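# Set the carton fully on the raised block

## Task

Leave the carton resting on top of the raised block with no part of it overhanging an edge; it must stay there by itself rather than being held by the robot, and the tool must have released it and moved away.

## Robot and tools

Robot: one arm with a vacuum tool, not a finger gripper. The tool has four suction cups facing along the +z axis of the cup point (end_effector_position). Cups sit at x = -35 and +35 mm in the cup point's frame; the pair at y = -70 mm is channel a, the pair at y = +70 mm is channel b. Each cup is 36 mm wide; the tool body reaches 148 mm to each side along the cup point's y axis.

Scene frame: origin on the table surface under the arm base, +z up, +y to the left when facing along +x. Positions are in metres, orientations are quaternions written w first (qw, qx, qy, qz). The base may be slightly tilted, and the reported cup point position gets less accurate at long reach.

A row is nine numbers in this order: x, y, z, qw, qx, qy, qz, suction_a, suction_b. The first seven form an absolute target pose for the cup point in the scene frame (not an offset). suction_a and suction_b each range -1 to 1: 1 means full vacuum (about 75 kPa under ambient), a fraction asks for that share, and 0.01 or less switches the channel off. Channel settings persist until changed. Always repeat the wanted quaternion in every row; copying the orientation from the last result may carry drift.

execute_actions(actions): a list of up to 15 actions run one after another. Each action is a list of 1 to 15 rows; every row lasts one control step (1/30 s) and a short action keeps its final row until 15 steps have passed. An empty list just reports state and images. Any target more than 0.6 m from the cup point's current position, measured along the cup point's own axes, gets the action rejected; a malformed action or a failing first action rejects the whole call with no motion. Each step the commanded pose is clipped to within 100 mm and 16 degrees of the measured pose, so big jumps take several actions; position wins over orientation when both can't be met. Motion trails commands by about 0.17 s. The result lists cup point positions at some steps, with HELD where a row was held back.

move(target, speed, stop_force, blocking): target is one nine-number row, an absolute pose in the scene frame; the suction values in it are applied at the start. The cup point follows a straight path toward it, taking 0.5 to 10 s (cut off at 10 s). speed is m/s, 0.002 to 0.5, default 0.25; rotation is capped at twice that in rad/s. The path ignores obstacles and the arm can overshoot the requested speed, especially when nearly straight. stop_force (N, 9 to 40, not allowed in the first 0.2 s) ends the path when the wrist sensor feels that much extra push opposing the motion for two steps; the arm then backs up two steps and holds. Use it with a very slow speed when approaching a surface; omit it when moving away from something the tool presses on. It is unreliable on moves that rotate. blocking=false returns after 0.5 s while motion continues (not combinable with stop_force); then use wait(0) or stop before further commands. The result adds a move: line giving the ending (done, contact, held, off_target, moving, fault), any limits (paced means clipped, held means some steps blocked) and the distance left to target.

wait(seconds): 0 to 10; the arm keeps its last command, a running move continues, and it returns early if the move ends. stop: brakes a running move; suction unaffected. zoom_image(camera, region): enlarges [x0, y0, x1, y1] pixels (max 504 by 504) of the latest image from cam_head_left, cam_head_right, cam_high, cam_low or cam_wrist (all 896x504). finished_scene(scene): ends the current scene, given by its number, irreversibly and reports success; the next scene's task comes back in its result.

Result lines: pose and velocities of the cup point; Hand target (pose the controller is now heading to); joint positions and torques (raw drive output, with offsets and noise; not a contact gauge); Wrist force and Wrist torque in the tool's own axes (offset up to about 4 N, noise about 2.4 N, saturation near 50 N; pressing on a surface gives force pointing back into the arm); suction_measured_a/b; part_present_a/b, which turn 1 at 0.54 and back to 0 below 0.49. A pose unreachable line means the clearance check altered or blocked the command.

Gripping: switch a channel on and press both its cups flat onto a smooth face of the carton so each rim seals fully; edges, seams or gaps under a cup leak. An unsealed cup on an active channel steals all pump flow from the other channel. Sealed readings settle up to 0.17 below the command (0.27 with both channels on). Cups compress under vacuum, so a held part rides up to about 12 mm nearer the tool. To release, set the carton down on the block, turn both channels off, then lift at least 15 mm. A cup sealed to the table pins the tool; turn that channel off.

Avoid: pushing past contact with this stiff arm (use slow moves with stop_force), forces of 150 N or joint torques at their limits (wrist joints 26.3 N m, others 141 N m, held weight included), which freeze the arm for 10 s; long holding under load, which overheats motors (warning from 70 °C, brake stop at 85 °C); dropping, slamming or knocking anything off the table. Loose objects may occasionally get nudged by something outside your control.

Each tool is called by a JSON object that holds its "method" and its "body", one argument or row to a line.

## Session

{"method": "execute_actions", "body": {
  "actions": []
}}

Scene clock: 0.00 s.
end_effector_position=(+0.4227, +0.0193, +0.4603) suction_measured_a=0.00 part_present_a=0 suction_measured_b=0.00 part_present_b=0 end_effector_quat_wxyz=(+0.008, -0.023, +1.000, +0.001) end_effector_velocity=(+0.000, +0.000, +0.000) end_effector_angular_velocity=(-0.000, -0.001, +0.002)
Joint positions: [-0.316 -1.768  1.731 -1.533 -1.571  1.255]
Joint velocities: [ 0.    -0.    -0.001  0.     0.    -0.002]
Joint torques (N m, as the arm reports them, + toward a larger angle): no reading
Wrist force (N, on the end effector, along its own x y z axes, offset not removed): no reading
Wrist torque (N m, same axes, about the end effector's origin, offset not removed): no reading
Hand target: +0.423, +0.019, +0.460; +0.008, -0.023, +1.000, +0.001

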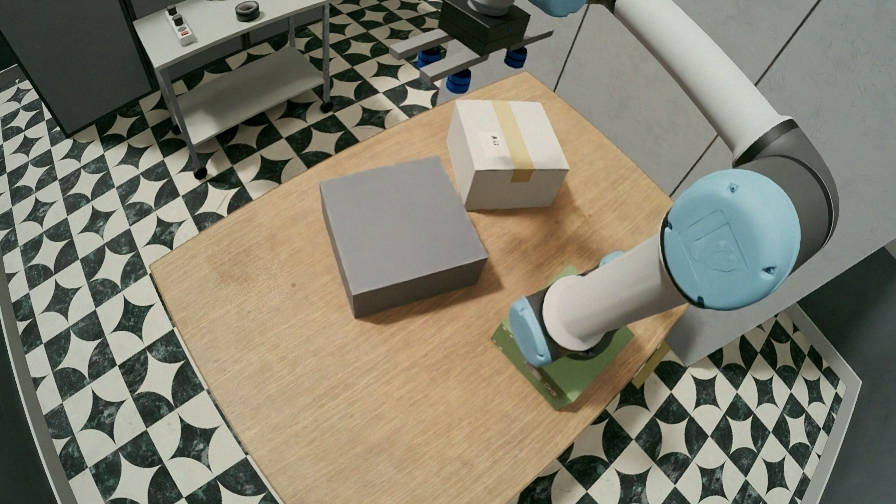

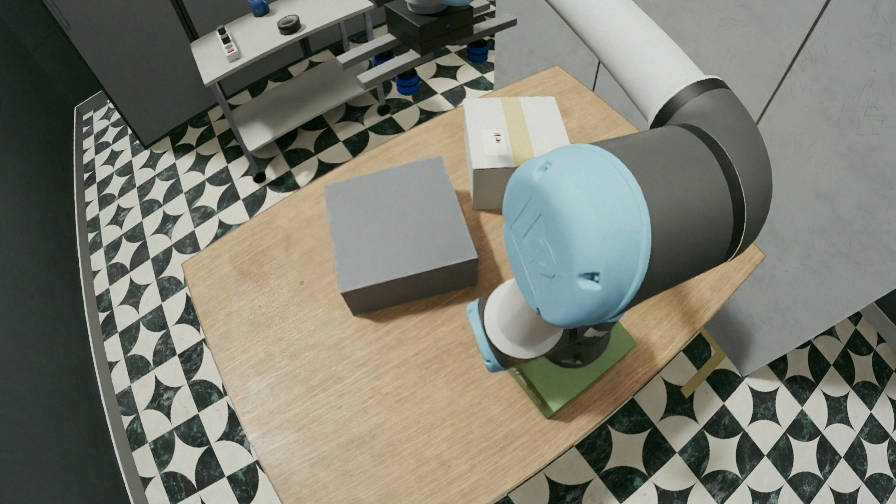

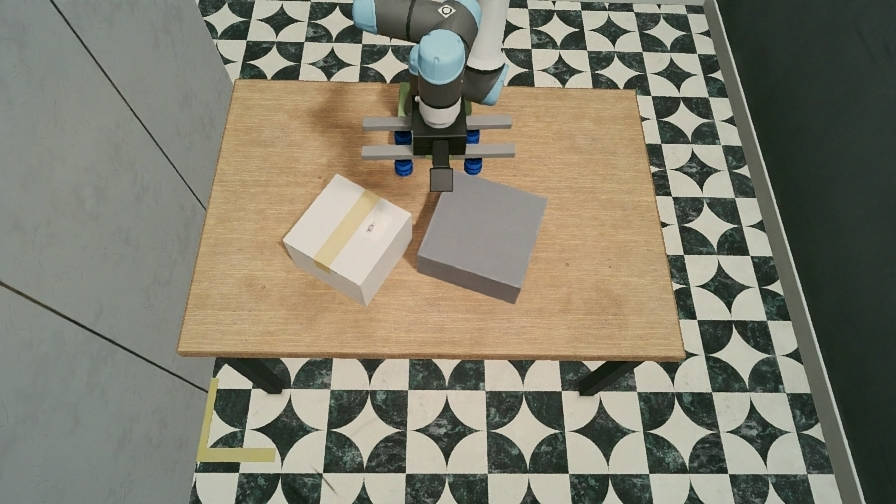

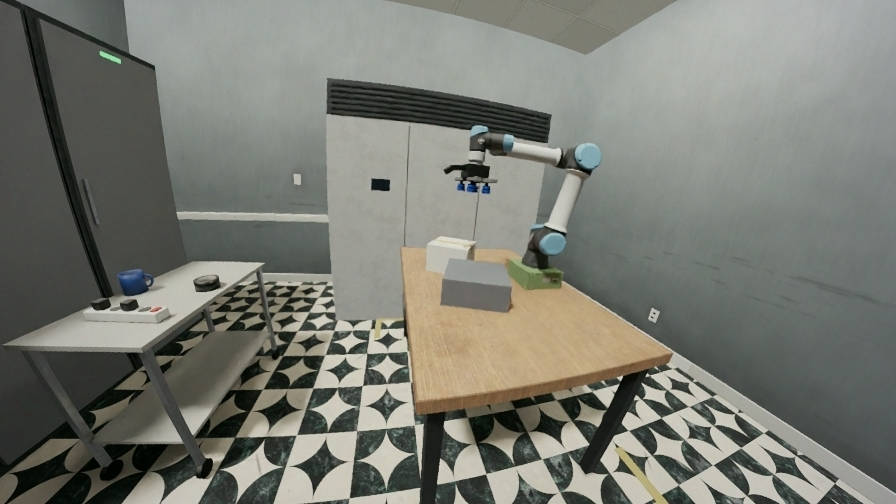

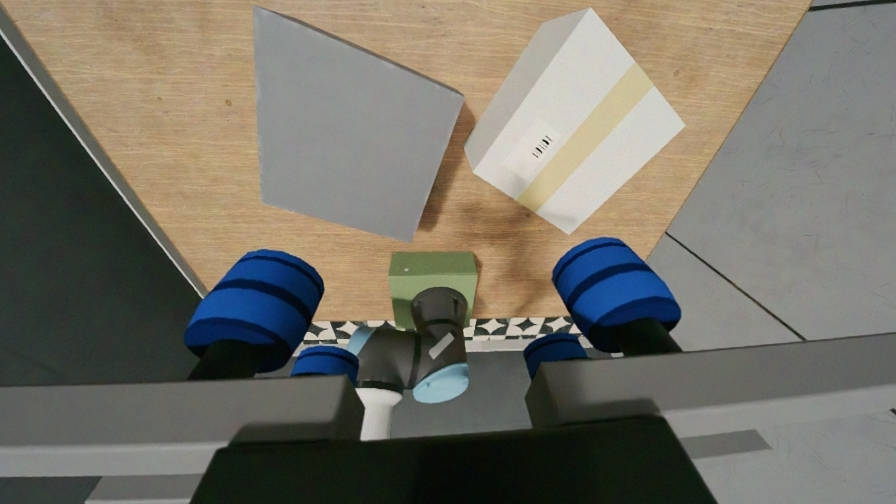

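{"method": "zoom_image", "body": {
  "camera": "cam_high",
  "region": [270, 150, 570, 320]
}}

Region (270, 150, 570, 320) of cam_high's 896x504 image, scaled by 1.680, with more detail than that image has; it fills the top 286 rows of this view, and the rest is white.

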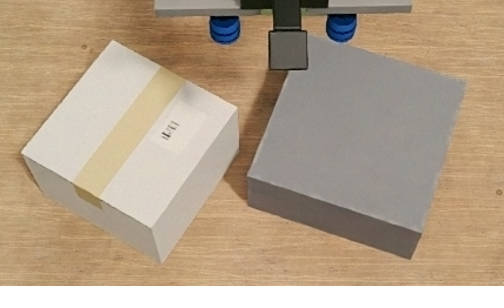

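{"method": "move", "body": {
  "target": [0.407,-0.225,0.20,0,0.267,0.964,0,0,0]
}}

{"method": "zoom_image", "body": {
  "camera": "cam_high",
  "region": [270, 150, 570, 320]
}}

Scene clock: 5.40 s.
end_effector_position=(+0.4068, -0.2251, +0.1999) suction_measured_a=0.00 part_present_a=0 suction_measured_b=0.00 part_present_b=0 end_effector_quat_wxyz=(+0.000, +0.267, +0.964, +0.000) end_effector_velocity=(+0.000, -0.001, -0.002) end_effector_angular_velocity=(+0.001, -0.000, -0.004)
Joint positions: [-0.833 -1.457  2.147 -2.25  -1.584  1.325]
Joint velocities: [-0.001  0.004 -0.    -0.004  0.     0.002]
Joint torques (N m, as the arm reports them, + toward a larger angle): [ -9.34 -17.66 -31.74  -6.04  -2.55   1.44]
Wrist force (N, on the end effector, along its own x y z axes, offset not removed): [-4.1 0.4 5.2]
Wrist torque (N m, same axes, about the end effector's origin, offset not removed): [0.07 0.74 0.22]
Hand target: +0.407, -0.225, +0.200; +0.000, +0.267, +0.964, +0.000
Off the commanded pose: 0.000 m, 0 deg.
move: done

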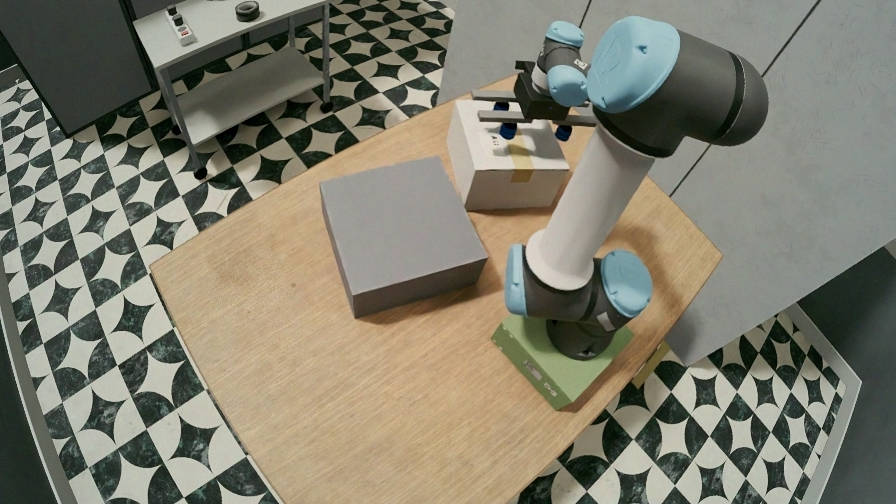

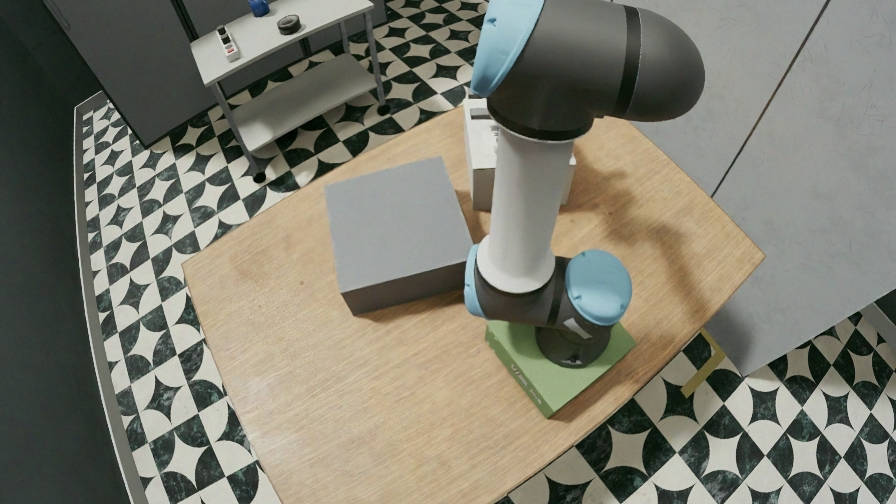

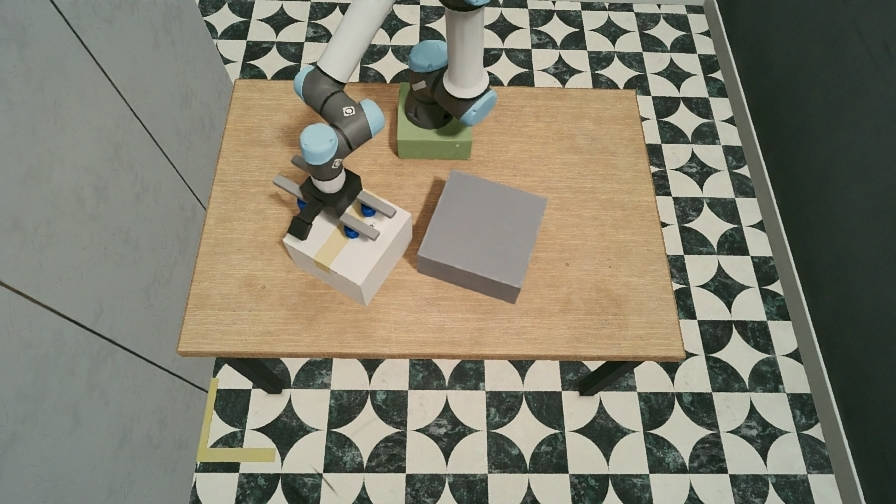

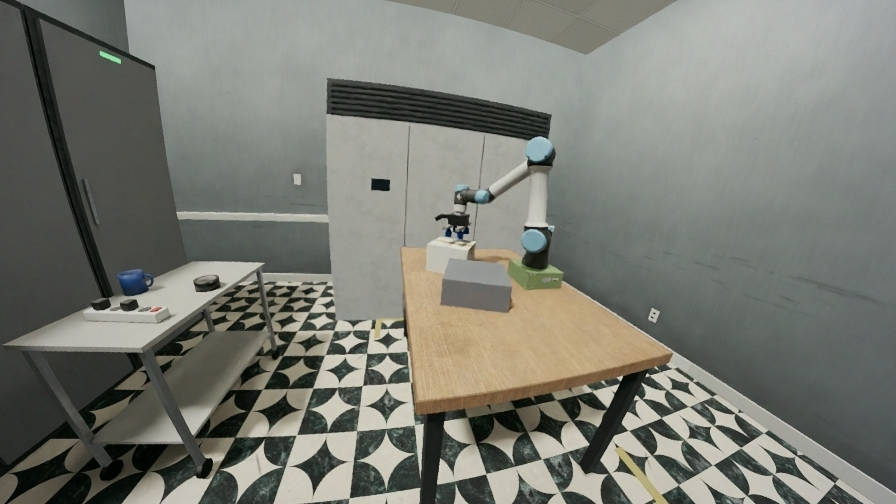

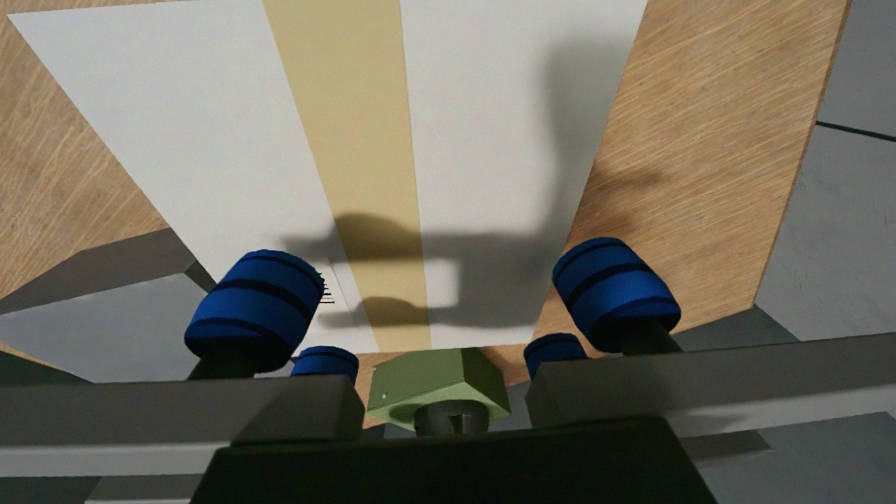

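Region (270, 150, 570, 320) of cam_high's 896x504 image, scaled by 1.680, with more detail than that image has; it fills the top 286 rows of this view, and the rest is white.

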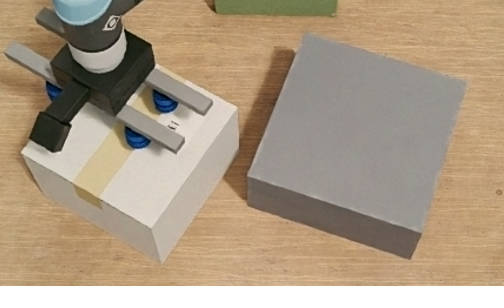

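{"method": "move", "body": {
  "target": [0.432,-0.207,0.18,0,0.267,0.964,0,0,0],
  "speed": 0.1
}}

Scene clock: 8.00 s.
end_effector_position=(+0.4319, -0.2070, +0.1801) suction_measured_a=0.00 part_present_a=0 suction_measured_b=0.00 part_present_b=0 end_effector_quat_wxyz=(+0.000, +0.267, +0.964, +0.000) end_effector_velocity=(+0.001, +0.001, -0.002) end_effector_angular_velocity=(+0.002, +0.002, +0.000)
Joint positions: [-0.767 -1.389  2.134 -2.303 -1.583  1.391]
Joint velocities: [ 0.003  0.004 -0.    -0.001  0.     0.003]
Joint torques (N m, as the arm reports them, + toward a larger angle): [ 15.02 -18.2  -31.14  -6.03   0.65   1.66]
Wrist force (N, on the end effector, along its own x y z axes, offset not removed): [2.1 0.4 3.9]
Wrist torque (N m, same axes, about the end effector's origin, offset not removed): [0.09 -0.42 0.13]
Hand target: +0.432, -0.207, +0.180; -0.000, +0.267, +0.964, -0.000
Off the commanded pose: 0.000 m, 0 deg.
move: done

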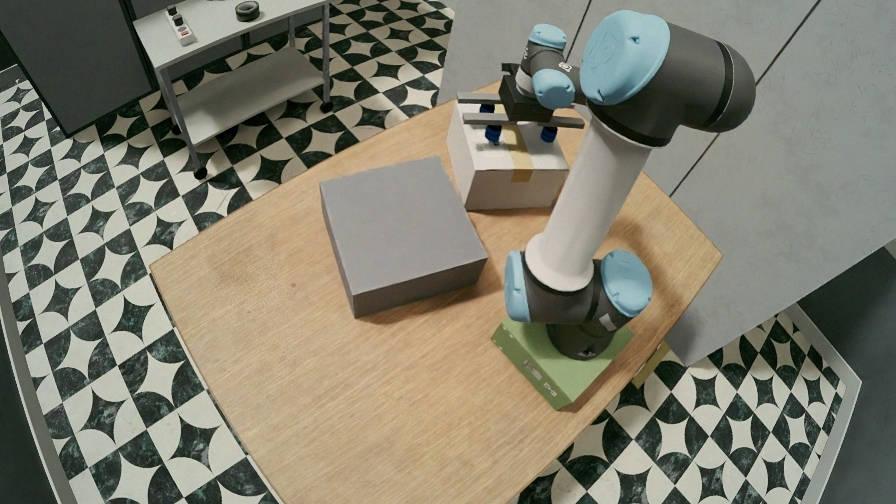

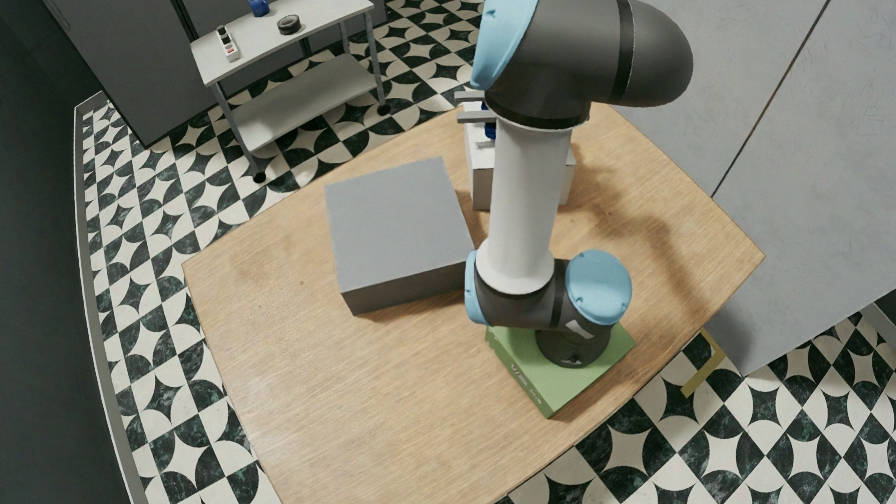

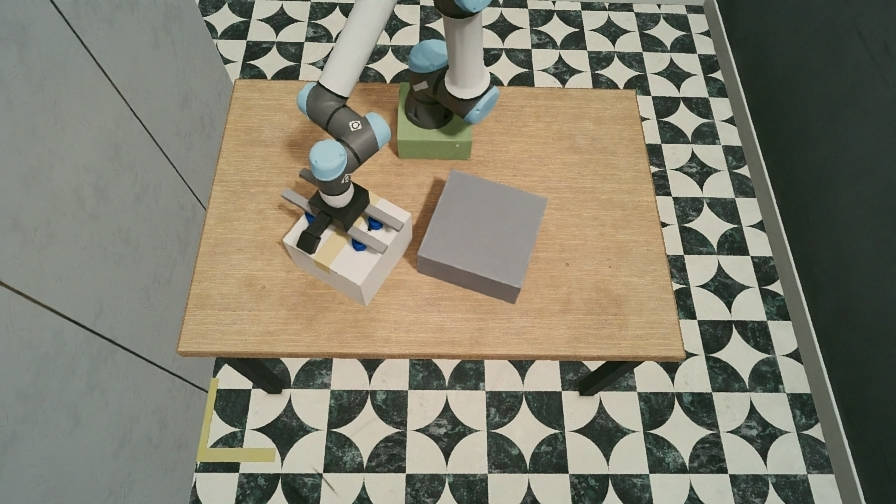

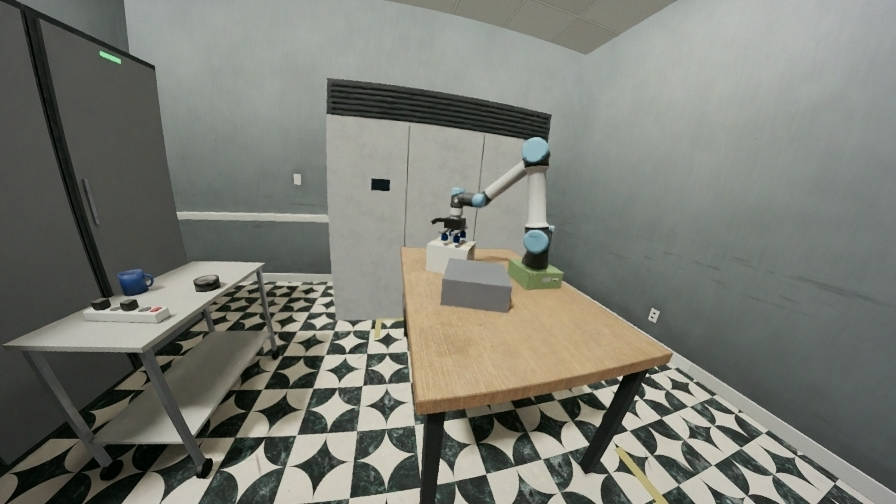

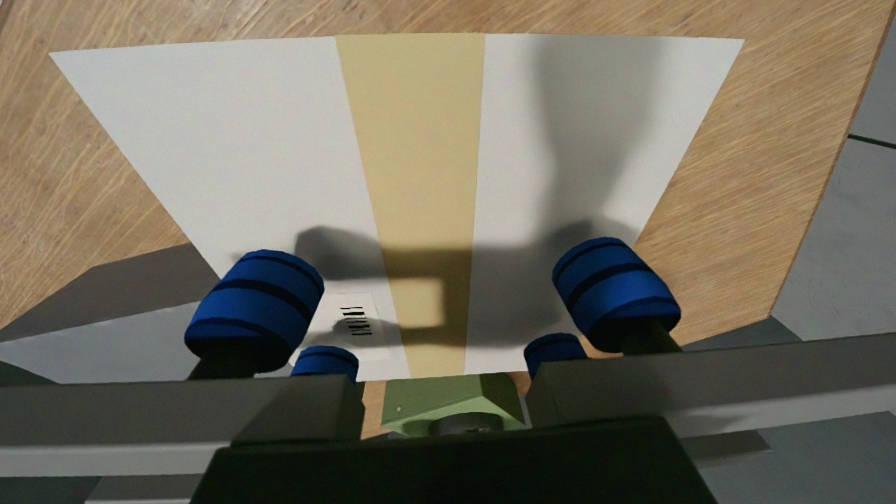

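{"method": "move", "body": {
  "target": [0.432,-0.207,0.11,0,0.267,0.964,0,0,0],
  "speed": 0.015,
  "stop_force": 10
}}

Scene clock: 10.53 s.
end_effector_position=(+0.4320, -0.2070, +0.1541) suction_measured_a=0.00 part_present_a=0 suction_measured_b=0.00 part_present_b=0 end_effector_quat_wxyz=(-0.000, +0.267, +0.964, +0.000) end_effector_velocity=(+0.000, -0.000, +0.004) end_effector_angular_velocity=(+0.001, +0.001, -0.001)
Joint positions: [-0.767 -1.338  2.16  -2.381 -1.583  1.39 ]
Joint velocities: [-0.001 -0.008 -0.005  0.015  0.     0.001]
Joint torques (N m, as the arm reports them, + toward a larger angle): [ -7.96 -36.19 -23.66  -0.55  -2.55  -1.47]
Wrist force (N, on the end effector, along its own x y z axes, offset not removed): [-1.1 -1.5 -13.8]
Wrist torque (N m, same axes, about the end effector's origin, offset not removed): [-0.06 0.19 0.07]
Hand target: +0.432, -0.207, +0.155; +0.000, +0.267, +0.964, -0.000
Off the commanded pose: 0.044 m, 0 deg.
move: contact

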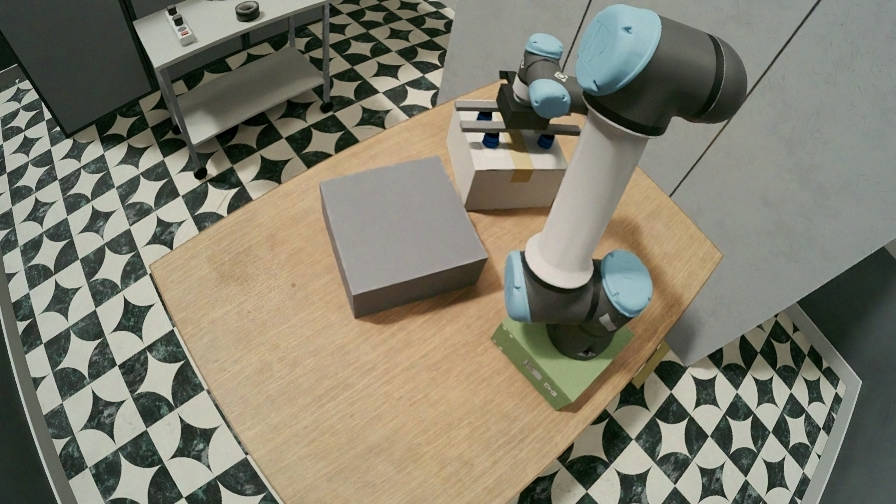

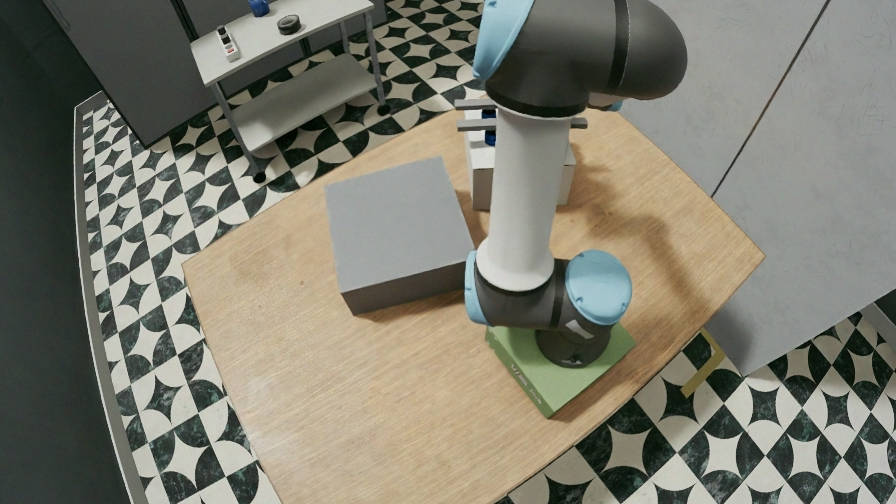

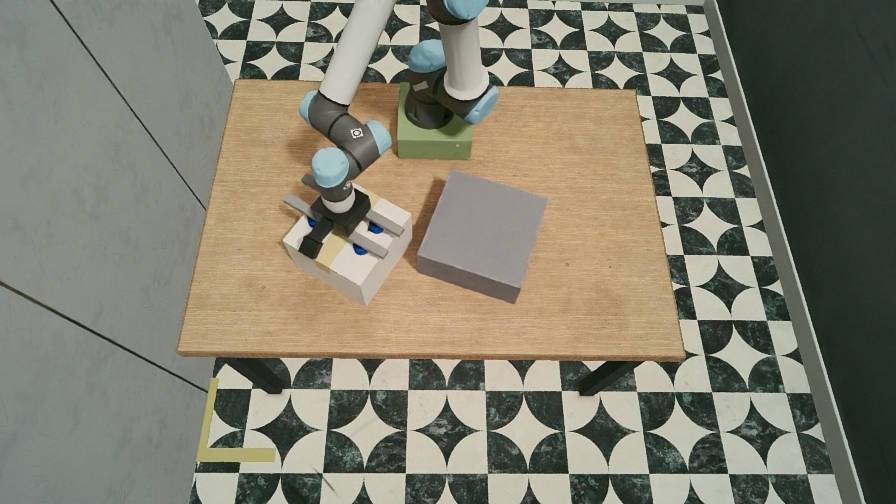

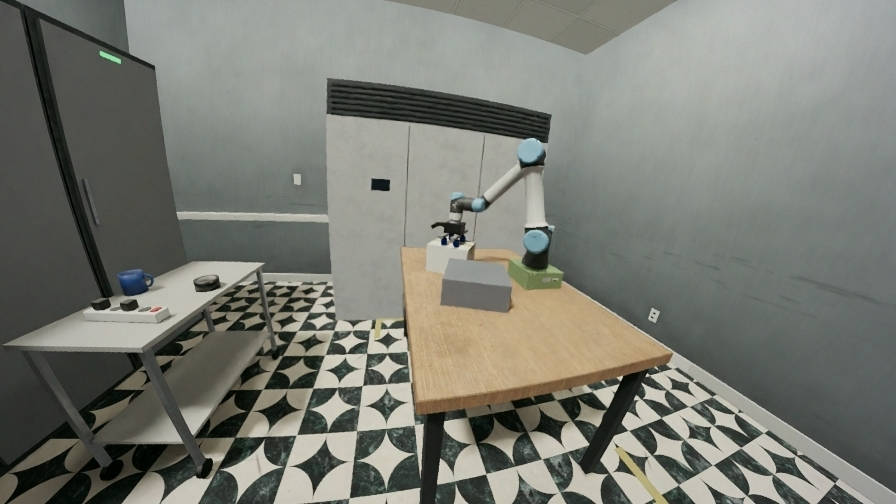

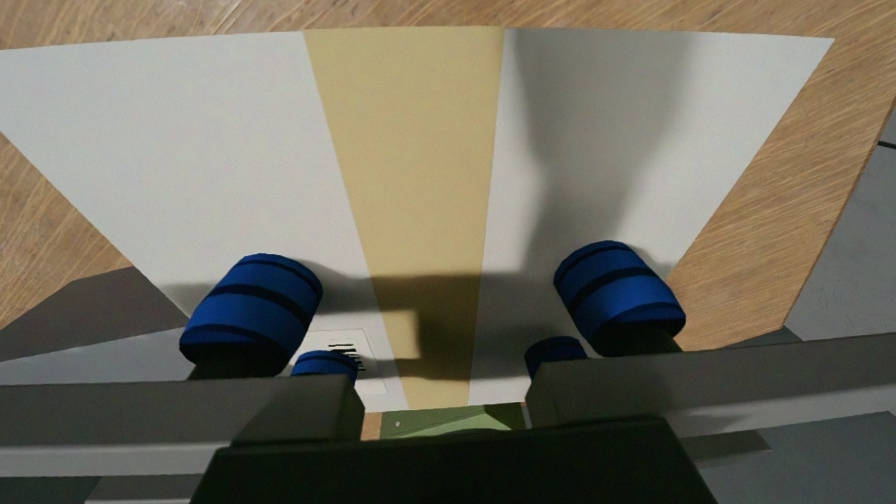

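{"method": "execute_actions", "body": {
  "actions": [
    [[0.432,-0.207,0.153,0,0.267,0.964,0,1,1]],
    [[0.432,-0.207,0.151,0,0.267,0.964,0,1,1]]
  ]
}}

Scene clock: 11.80 s.
end_effector_position=(+0.4320, -0.2070, +0.1510) suction_measured_a=0.71 part_present_a=1 suction_measured_b=0.71 part_present_b=1 end_effector_quat_wxyz=(-0.000, +0.267, +0.964, -0.000) end_effector_velocity=(-0.000, +0.000, -0.001) end_effector_angular_velocity=(+0.002, +0.002, +0.002)
Joint positions: [-0.768 -1.332  2.163 -2.39  -1.583  1.39 ]
Joint velocities: [-0.     0.003 -0.     0.001  0.    -0.002]
Joint torques (N m, as the arm reports them, + toward a larger angle): [ -9.28 -28.88 -23.9   -7.91  -1.76  -1.96]
Wrist force (N, on the end effector, along its own x y z axes, offset not removed): [-2.0 1.8 19.1]
Wrist torque (N m, same axes, about the end effector's origin, offset not removed): [0.35 -0.01 0.04]
Hand target: +0.432, -0.207, +0.151; -0.000, +0.267, +0.964, +0.000
Off the commanded pose: 0.000 m, 0 deg.
Step readings (end_effector_position; steps 1 to 15: 1st action; 16 to 30: 2nd action):
0: (+0.4320, -0.2070, +0.1545)
1: (+0.4320, -0.2070, +0.1546)
2: (+0.4320, -0.2070, +0.1544)
4: (+0.4320, -0.2070, +0.1538)
8: (+0.4320, -0.2070, +0.1532)
15: (+0.4320, -0.2070, +0.1530)
16: (+0.4320, -0.2070, +0.1530)
17: (+0.4320, -0.2070, +0.1527)
19: (+0.4320, -0.2070, +0.1519)
23: (+0.4320, -0.2070, +0.1512)
30: end_effector_position above

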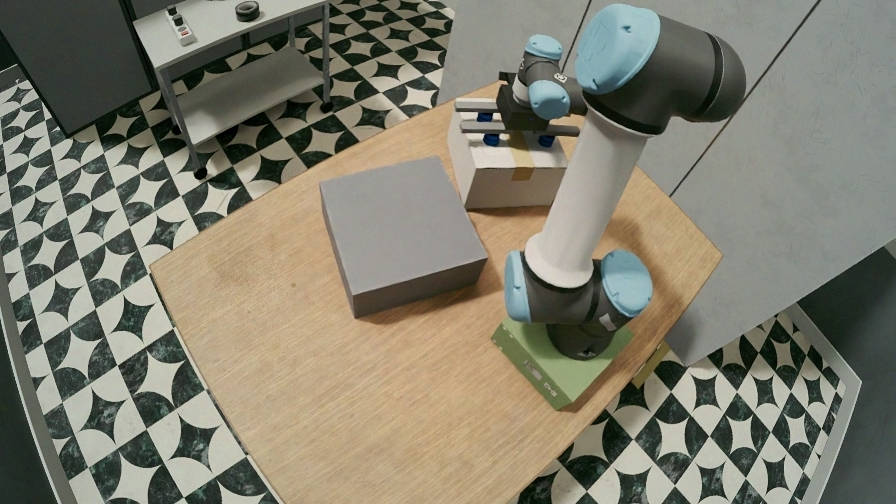

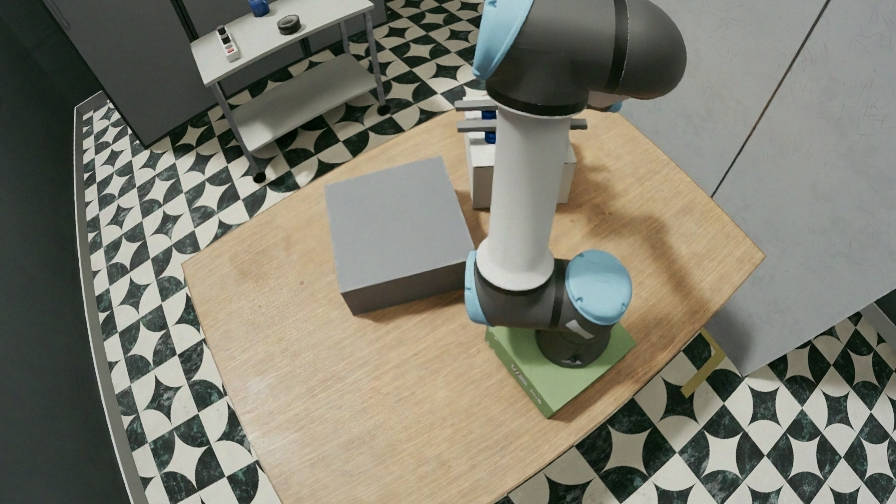

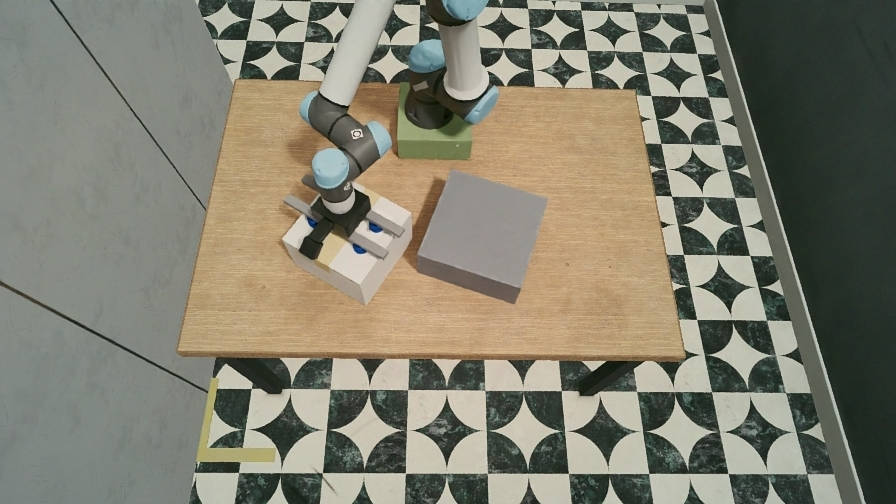

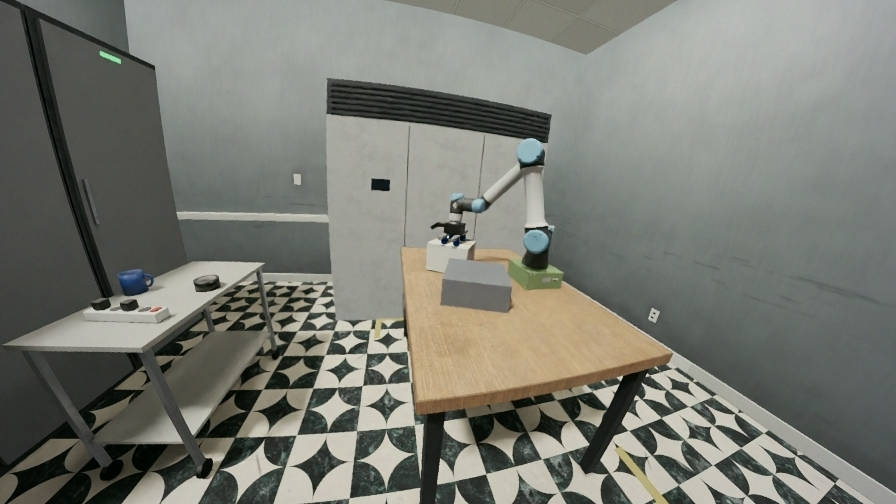

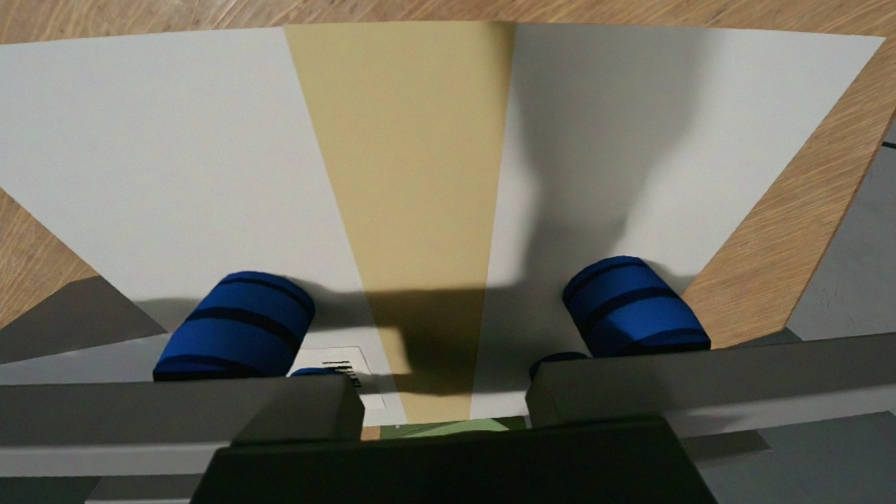

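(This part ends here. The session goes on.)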